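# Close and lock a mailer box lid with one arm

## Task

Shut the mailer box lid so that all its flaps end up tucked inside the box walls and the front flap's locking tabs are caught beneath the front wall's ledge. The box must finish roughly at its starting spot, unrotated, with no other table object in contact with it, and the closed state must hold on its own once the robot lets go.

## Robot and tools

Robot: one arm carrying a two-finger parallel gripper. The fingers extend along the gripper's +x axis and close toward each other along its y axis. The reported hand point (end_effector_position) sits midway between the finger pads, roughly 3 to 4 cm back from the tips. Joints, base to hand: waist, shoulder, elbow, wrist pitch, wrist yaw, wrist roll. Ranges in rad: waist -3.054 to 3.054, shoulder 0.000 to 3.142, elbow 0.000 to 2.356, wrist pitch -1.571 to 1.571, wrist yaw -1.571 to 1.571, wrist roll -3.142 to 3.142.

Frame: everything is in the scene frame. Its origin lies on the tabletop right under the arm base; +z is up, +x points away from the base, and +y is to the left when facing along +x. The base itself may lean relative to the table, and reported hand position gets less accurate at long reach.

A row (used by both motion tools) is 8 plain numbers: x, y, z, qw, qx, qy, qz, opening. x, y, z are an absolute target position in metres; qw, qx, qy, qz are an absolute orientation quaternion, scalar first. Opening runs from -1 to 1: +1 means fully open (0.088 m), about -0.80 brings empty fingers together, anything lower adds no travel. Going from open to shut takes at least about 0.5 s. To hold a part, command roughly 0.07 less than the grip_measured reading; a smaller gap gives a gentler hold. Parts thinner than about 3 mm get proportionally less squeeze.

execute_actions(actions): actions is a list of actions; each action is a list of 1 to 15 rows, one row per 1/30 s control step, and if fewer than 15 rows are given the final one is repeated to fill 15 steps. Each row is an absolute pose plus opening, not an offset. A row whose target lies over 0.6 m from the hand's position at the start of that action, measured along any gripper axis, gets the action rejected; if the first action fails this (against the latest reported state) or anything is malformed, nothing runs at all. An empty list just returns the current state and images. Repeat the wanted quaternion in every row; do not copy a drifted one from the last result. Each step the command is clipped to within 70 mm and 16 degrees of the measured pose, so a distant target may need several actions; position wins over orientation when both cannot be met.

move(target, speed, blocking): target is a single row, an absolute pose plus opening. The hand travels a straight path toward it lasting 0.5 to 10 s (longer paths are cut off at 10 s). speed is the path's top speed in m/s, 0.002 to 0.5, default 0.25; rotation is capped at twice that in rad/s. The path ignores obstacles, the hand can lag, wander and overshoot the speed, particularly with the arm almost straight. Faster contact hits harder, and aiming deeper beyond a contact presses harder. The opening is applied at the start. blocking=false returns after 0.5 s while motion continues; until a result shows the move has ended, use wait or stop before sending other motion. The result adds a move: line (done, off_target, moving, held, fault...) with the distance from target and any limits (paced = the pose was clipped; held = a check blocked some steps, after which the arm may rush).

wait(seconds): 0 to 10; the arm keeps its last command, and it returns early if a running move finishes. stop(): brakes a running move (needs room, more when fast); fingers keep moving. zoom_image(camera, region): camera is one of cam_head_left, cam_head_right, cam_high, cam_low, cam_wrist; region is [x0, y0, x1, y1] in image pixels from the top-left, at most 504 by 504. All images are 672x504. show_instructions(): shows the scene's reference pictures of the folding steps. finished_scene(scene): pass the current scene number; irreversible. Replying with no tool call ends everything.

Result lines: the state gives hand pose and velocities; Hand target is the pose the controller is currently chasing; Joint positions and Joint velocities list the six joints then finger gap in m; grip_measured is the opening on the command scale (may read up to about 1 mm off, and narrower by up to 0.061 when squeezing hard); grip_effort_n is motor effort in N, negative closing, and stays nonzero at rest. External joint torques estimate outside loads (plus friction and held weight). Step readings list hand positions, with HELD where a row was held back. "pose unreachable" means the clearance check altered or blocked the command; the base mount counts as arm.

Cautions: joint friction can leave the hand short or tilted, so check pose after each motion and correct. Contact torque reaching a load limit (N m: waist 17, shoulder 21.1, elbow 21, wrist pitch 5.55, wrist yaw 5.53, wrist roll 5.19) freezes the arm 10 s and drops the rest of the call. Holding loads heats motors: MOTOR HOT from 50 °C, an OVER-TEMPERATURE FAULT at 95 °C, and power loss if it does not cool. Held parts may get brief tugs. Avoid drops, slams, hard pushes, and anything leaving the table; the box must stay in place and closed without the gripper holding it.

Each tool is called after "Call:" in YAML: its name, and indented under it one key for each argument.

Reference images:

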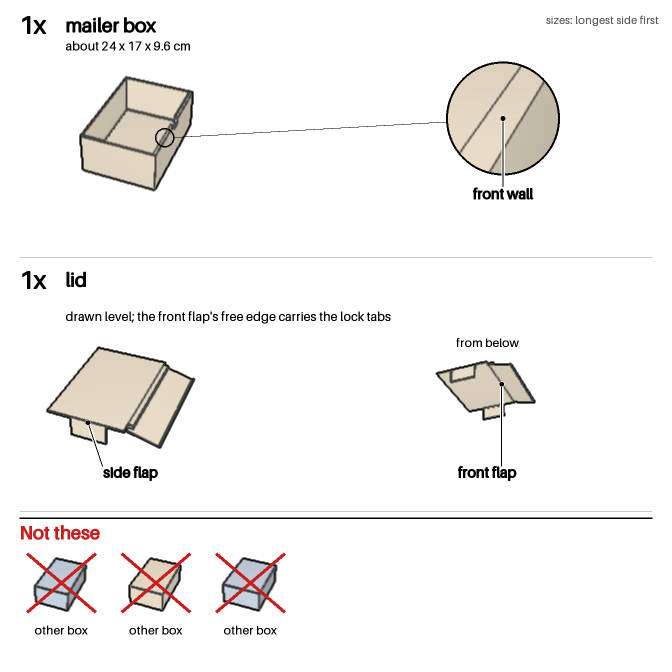

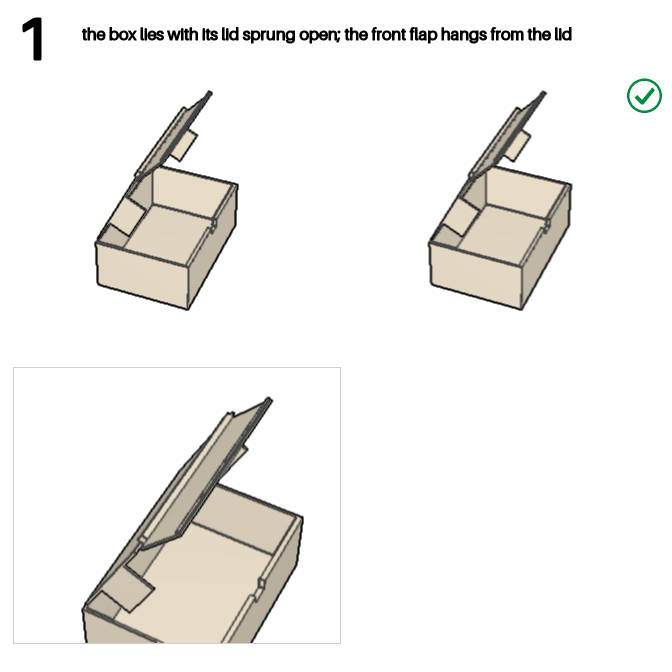

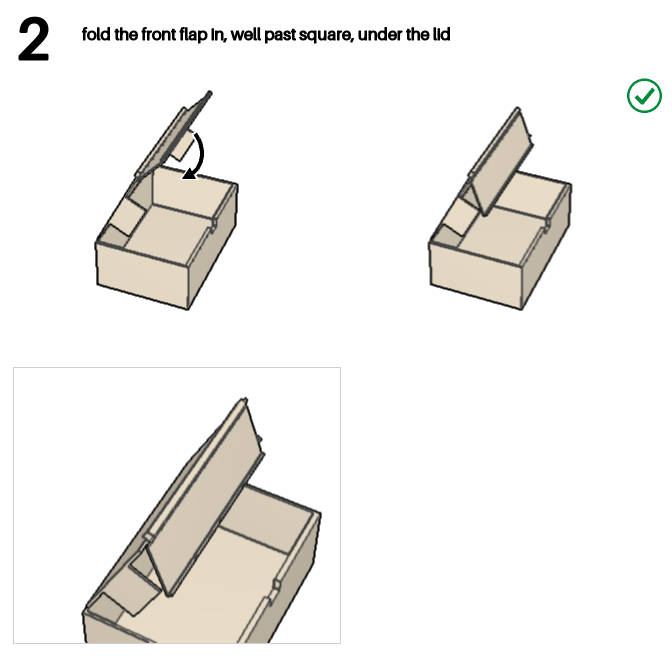

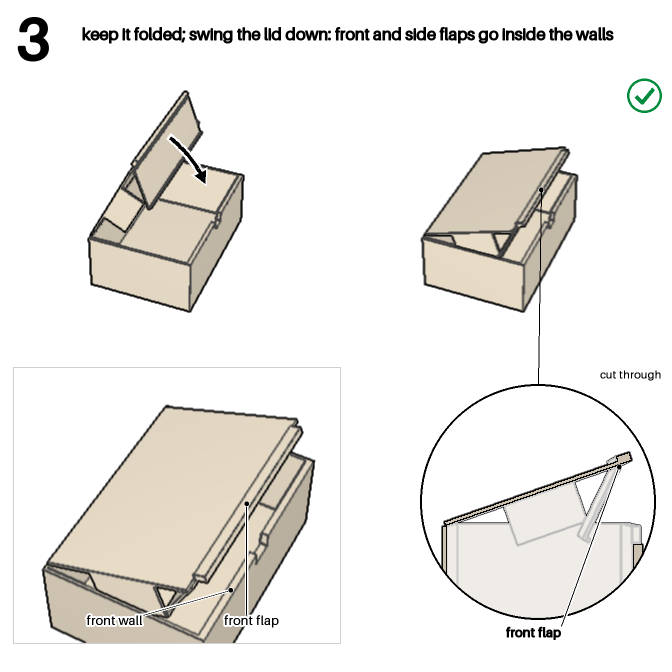

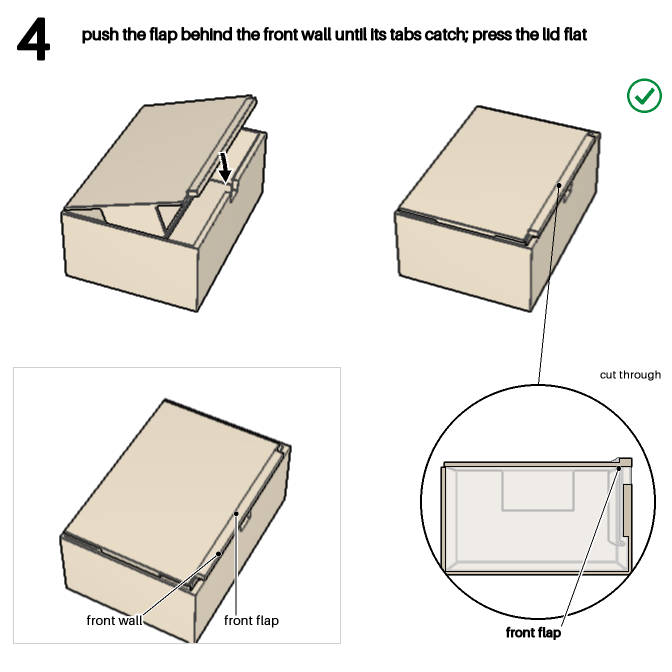

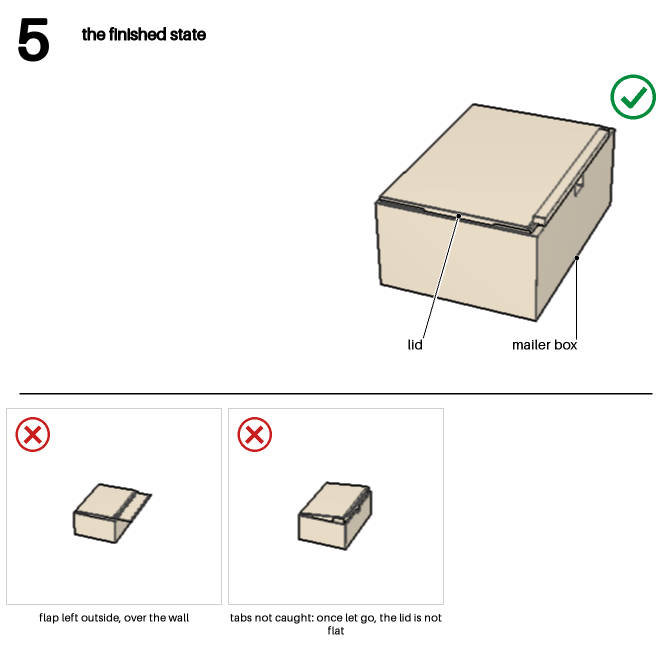

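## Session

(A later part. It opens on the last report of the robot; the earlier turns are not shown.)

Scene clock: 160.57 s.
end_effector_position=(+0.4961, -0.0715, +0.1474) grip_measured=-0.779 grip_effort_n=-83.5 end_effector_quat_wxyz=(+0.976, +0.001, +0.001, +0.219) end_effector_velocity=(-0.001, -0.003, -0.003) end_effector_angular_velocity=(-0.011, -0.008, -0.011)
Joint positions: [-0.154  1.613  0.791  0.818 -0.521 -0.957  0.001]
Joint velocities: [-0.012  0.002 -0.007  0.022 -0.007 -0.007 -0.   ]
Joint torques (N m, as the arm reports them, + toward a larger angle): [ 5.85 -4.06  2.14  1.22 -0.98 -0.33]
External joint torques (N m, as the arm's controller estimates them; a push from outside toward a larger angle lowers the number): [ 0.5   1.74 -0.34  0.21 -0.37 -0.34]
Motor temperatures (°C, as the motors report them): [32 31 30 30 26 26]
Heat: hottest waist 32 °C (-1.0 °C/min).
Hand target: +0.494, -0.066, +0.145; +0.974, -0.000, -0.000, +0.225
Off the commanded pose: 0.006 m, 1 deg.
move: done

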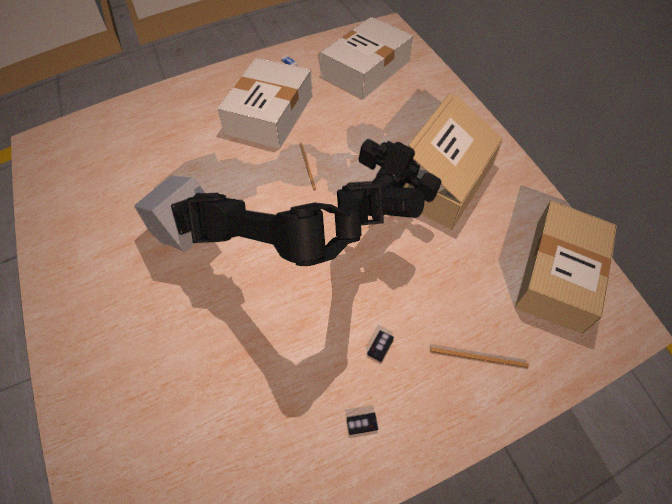

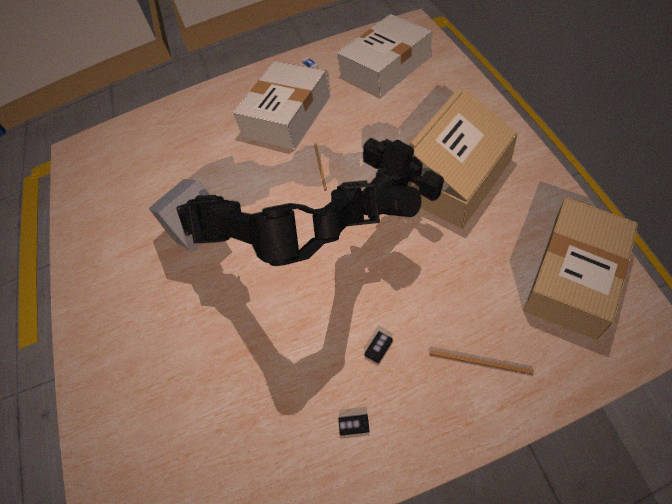

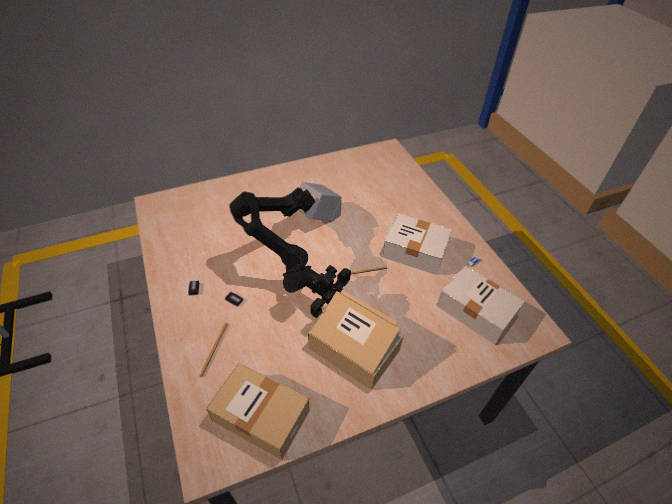

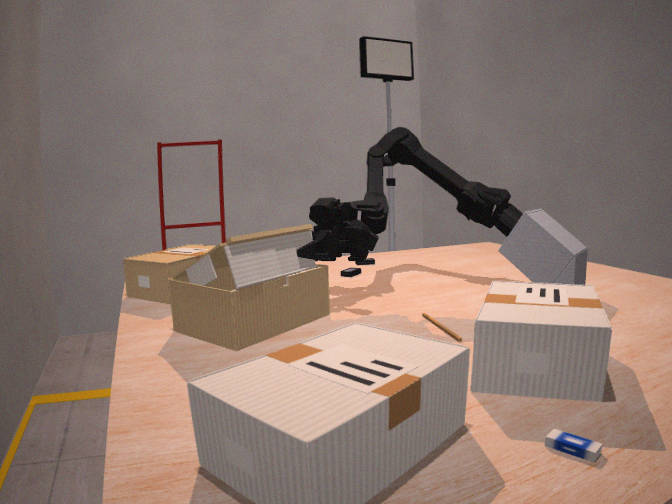

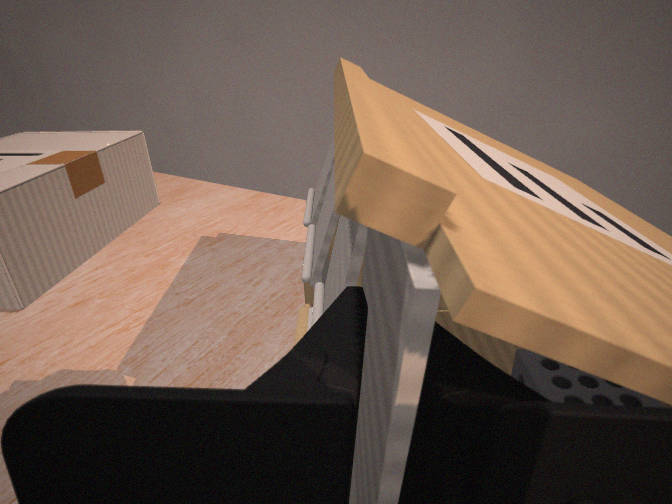

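Call:
move:
  target: [0.494,-0.066,0.145,0.974,0,0,0.225,-0.45]

Call:
move:
  target: [0.42,-0.102,0.15,0.974,0,0,0.225,-0.45]
  speed: 0.1

Scene clock: 165.43 s.
end_effector_position=(+0.4950, -0.0691, +0.1480) grip_measured=-0.455 grip_effort_n=17.0 end_effector_quat_wxyz=(+0.975, +0.001, -0.002, +0.222) end_effector_velocity=(-0.003, +0.004, -0.000) end_effector_angular_velocity=(+0.006, -0.003, +0.027)
Joint positions: [-0.152  1.614  0.787  0.82  -0.527 -0.961  0.017]
Joint velocities: [-0.002 -0.002 -0.002 -0.022 -0.022 -0.007  0.001]
Joint torques (N m, as the arm reports them, + toward a larger angle): [ 5.59 -4.1   2.6   1.24 -0.72 -0.13]
External joint torques (N m, as the arm's controller estimates them; a push from outside toward a larger angle lowers the number): [ 0.18  1.71  0.15  0.23 -0.1  -0.13]
Motor temperatures (°C, as the motors report them): [32 31 29 30 26 26]
Heat: hottest waist 32 °C (-1.0 °C/min).
Hand target: +0.494, -0.066, +0.145; +0.974, +0.000, +0.000, +0.225
Off the commanded pose: 0.004 m, 0 deg.
move: done

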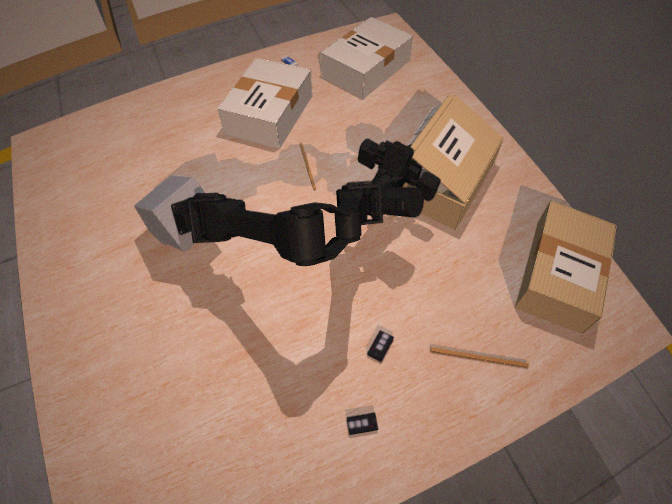

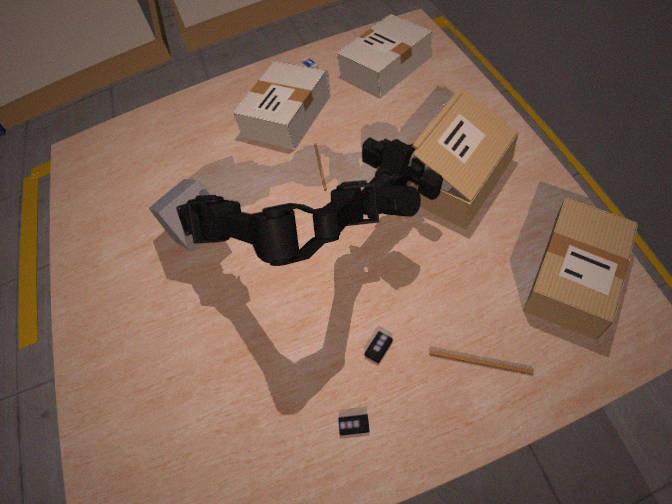

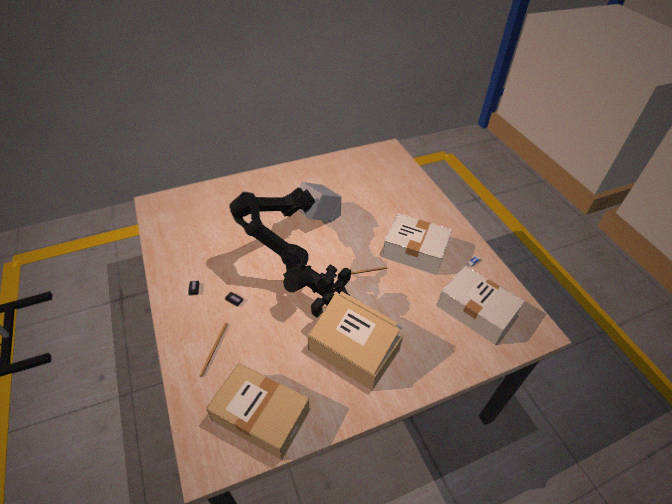

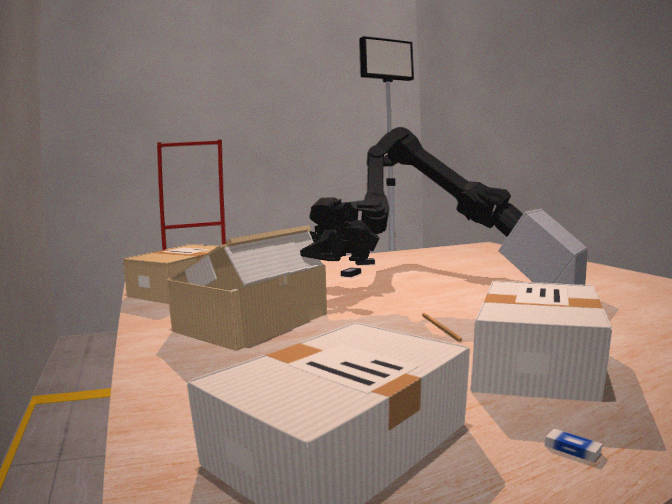

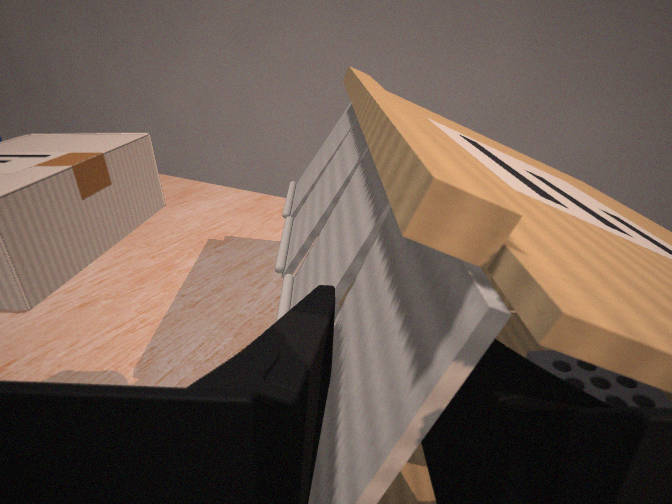

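Scene clock: 166.77 s.
end_effector_position=(+0.4223, -0.1008, +0.1498) grip_measured=-0.452 grip_effort_n=14.7 end_effector_quat_wxyz=(+0.974, +0.003, +0.000, +0.225) end_effector_velocity=(-0.003, +0.000, -0.001) end_effector_angular_velocity=(-0.004, +0.002, +0.005)
Joint positions: [-0.306  1.338  0.549  0.772 -0.682 -0.964  0.017]
Joint velocities: [-0.007 -0.007 -0.007 -0.007 -0.007 -0.007 -0.   ]
Joint torques (N m, as the arm reports them, + toward a larger angle): [ 3.31 -5.19  2.13  0.85 -0.83 -0.16]
External joint torques (N m, as the arm's controller estimates them; a push from outside toward a larger angle lowers the number): [-0.31 -0.13 -0.15 -0.12 -0.2  -0.16]
Motor temperatures (°C, as the motors report them): [32 31 29 30 26 26]
Heat: hottest waist 32 °C (+0.0 °C/min).
Hand target: +0.420, -0.102, +0.150; +0.974, +0.000, +0.000, +0.225
Off the commanded pose: 0.003 m, 0 deg.
move: done

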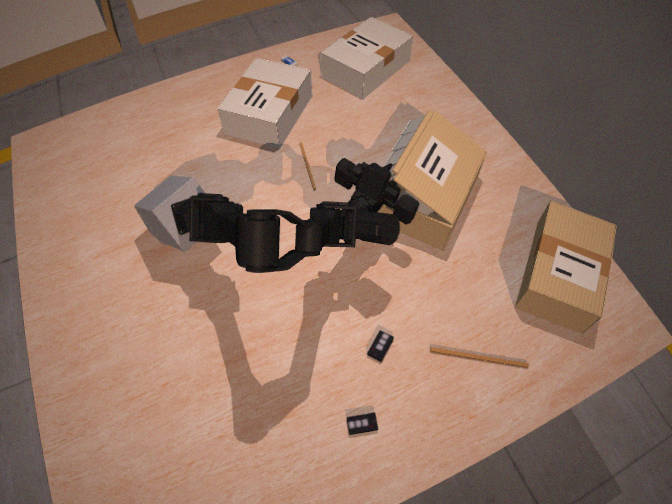

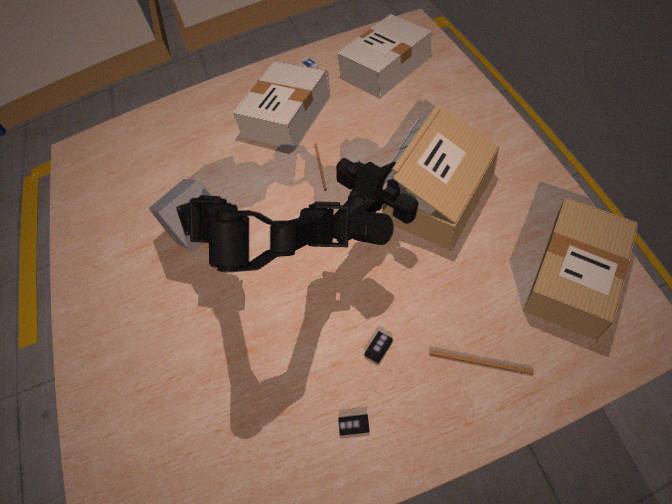

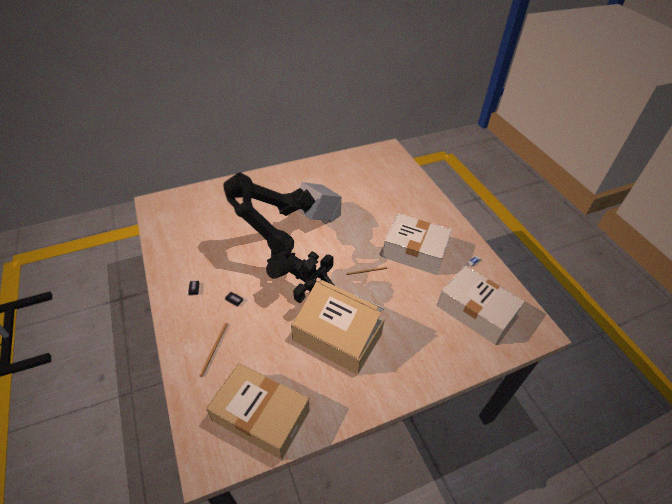

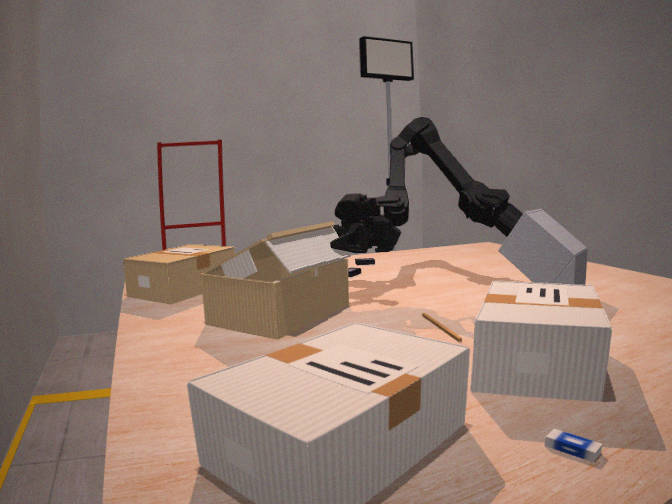

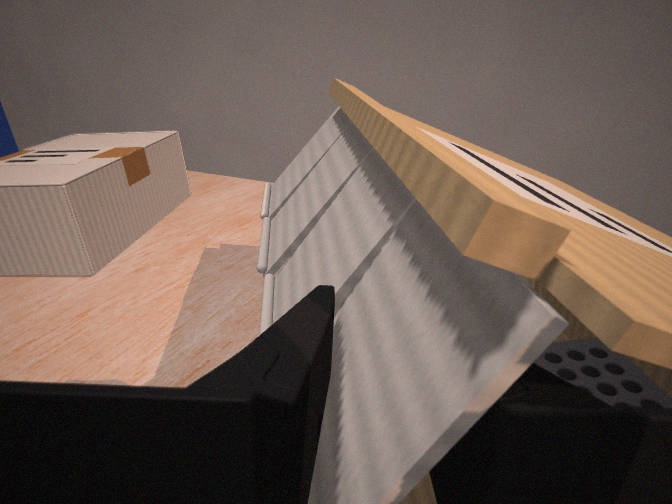

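Call:
execute_actions:
  actions:
    - [[0.42,-0.102,0.152,0.974,0,0,0.225,-0.55]]
    - [[0.42,-0.102,0.152,0.974,0,0,0.225,-0.65]]
    - [[0.42,-0.102,0.152,0.974,0,0,0.225,-0.75]]
    - [[0.42,-0.102,0.152,0.974,0,0,0.225,-1]]

Scene clock: 181.00 s.
end_effector_position=(+0.4211, -0.1018, +0.1508) grip_measured=-0.779 grip_effort_n=-83.5 end_effector_quat_wxyz=(+0.974, +0.003, +0.002, +0.225) end_effector_velocity=(+0.000, -0.002, -0.001) end_effector_angular_velocity=(-0.013, -0.001, -0.010)
Joint positions: [-0.307  1.327  0.546  0.762 -0.681 -0.964  0.001]
Joint velocities: [-0.002 -0.002 -0.002  0.007  0.007 -0.007 -0.   ]
Joint torques (N m, as the arm reports them, + toward a larger angle): [ 3.82 -5.15  2.23  0.96 -0.71 -0.19]
External joint torques (N m, as the arm's controller estimates them; a push from outside toward a larger angle lowers the number): [ 0.23 -0.09 -0.07 -0.01 -0.09 -0.19]
External joint torques at the end of the 1st action: [ 0.16 -0.34 -0.12 -0.16  0.   -0.18]
External joint torques at the end of the 2nd action: [ 0.25 -0.04 -0.17 -0.15 -0.02 -0.14]
External joint torques at the end of the 3rd action: [ 0.21 -0.1  -0.16 -0.15 -0.06 -0.19]
Motor temperatures (°C, as the motors report them): [32 32 29 29 26 26]
Heat: hottest waist 32 °C (+0.0 °C/min).
Hand target: +0.420, -0.102, +0.152; +0.974, -0.000, -0.000, +0.225
Off the commanded pose: 0.002 m, 0 deg.
Step readings (end_effector_position; steps 1 to 15: 1st action; 16 to 30: 2nd action; 31 to 45: 3rd action; 46 to 60: 4th action):
0: (+0.4220, -0.1009, +0.1499)
1: (+0.4219, -0.1010, +0.1500)
2: (+0.4218, -0.1011, +0.1501)
4: (+0.4217, -0.1015, +0.1507)
8: (+0.4216, -0.1018, +0.1511)
15: (+0.4215, -0.1018, +0.1511)
16: (+0.4215, -0.1019, +0.1512)
17: (+0.4215, -0.1019, +0.1512)
19: (+0.4215, -0.1018, +0.1512)
23: (+0.4215, -0.1019, +0.1513)
30: (+0.4215, -0.1020, +0.1514)
31: (+0.4215, -0.1021, +0.1512)
32: (+0.4215, -0.1022, +0.1512)
34: (+0.4214, -0.1020, +0.1511)
38: (+0.4214, -0.1021, +0.1512)
45: (+0.4214, -0.1022, +0.1511)
46: (+0.4214, -0.1022, +0.1510)
47: (+0.4213, -0.1020, +0.1509)
49: (+0.4211, -0.1018, +0.1508)
53: (+0.4211, -0.1018, +0.1508)
60: end_effector_position above

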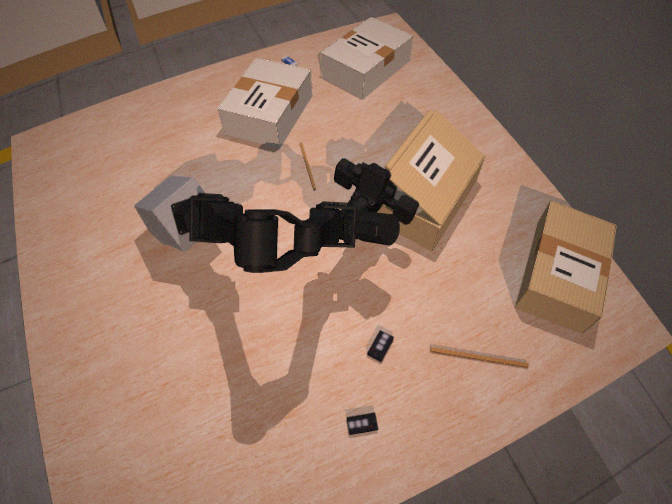

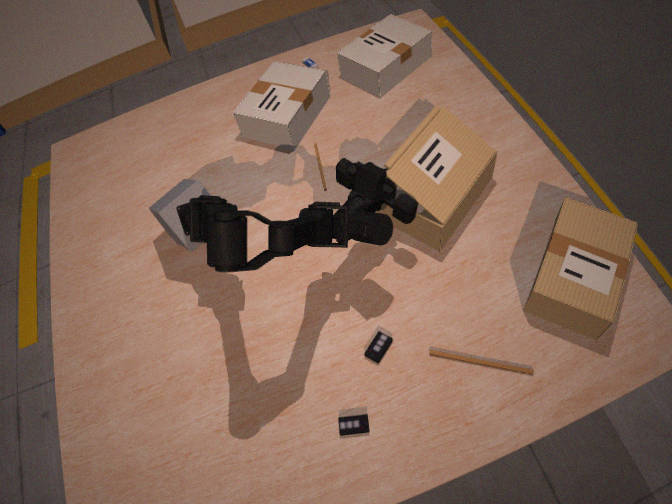

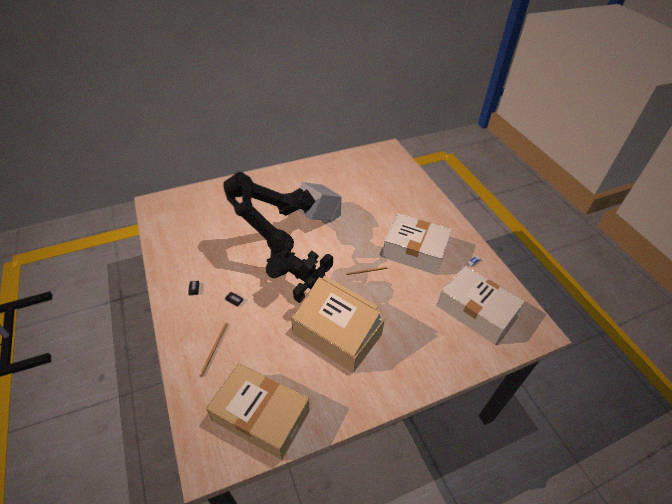

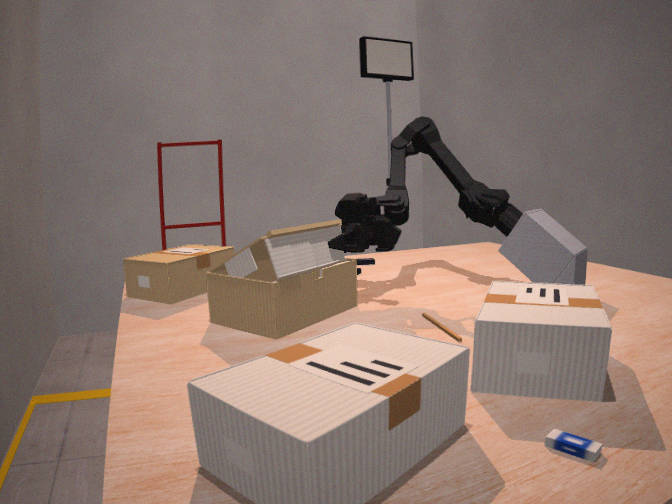

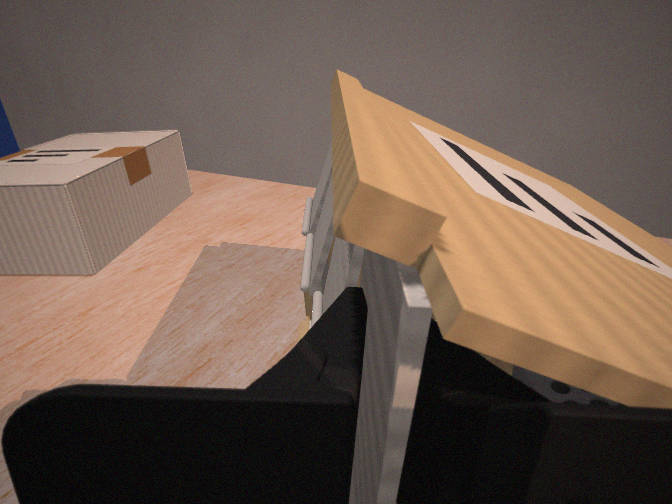

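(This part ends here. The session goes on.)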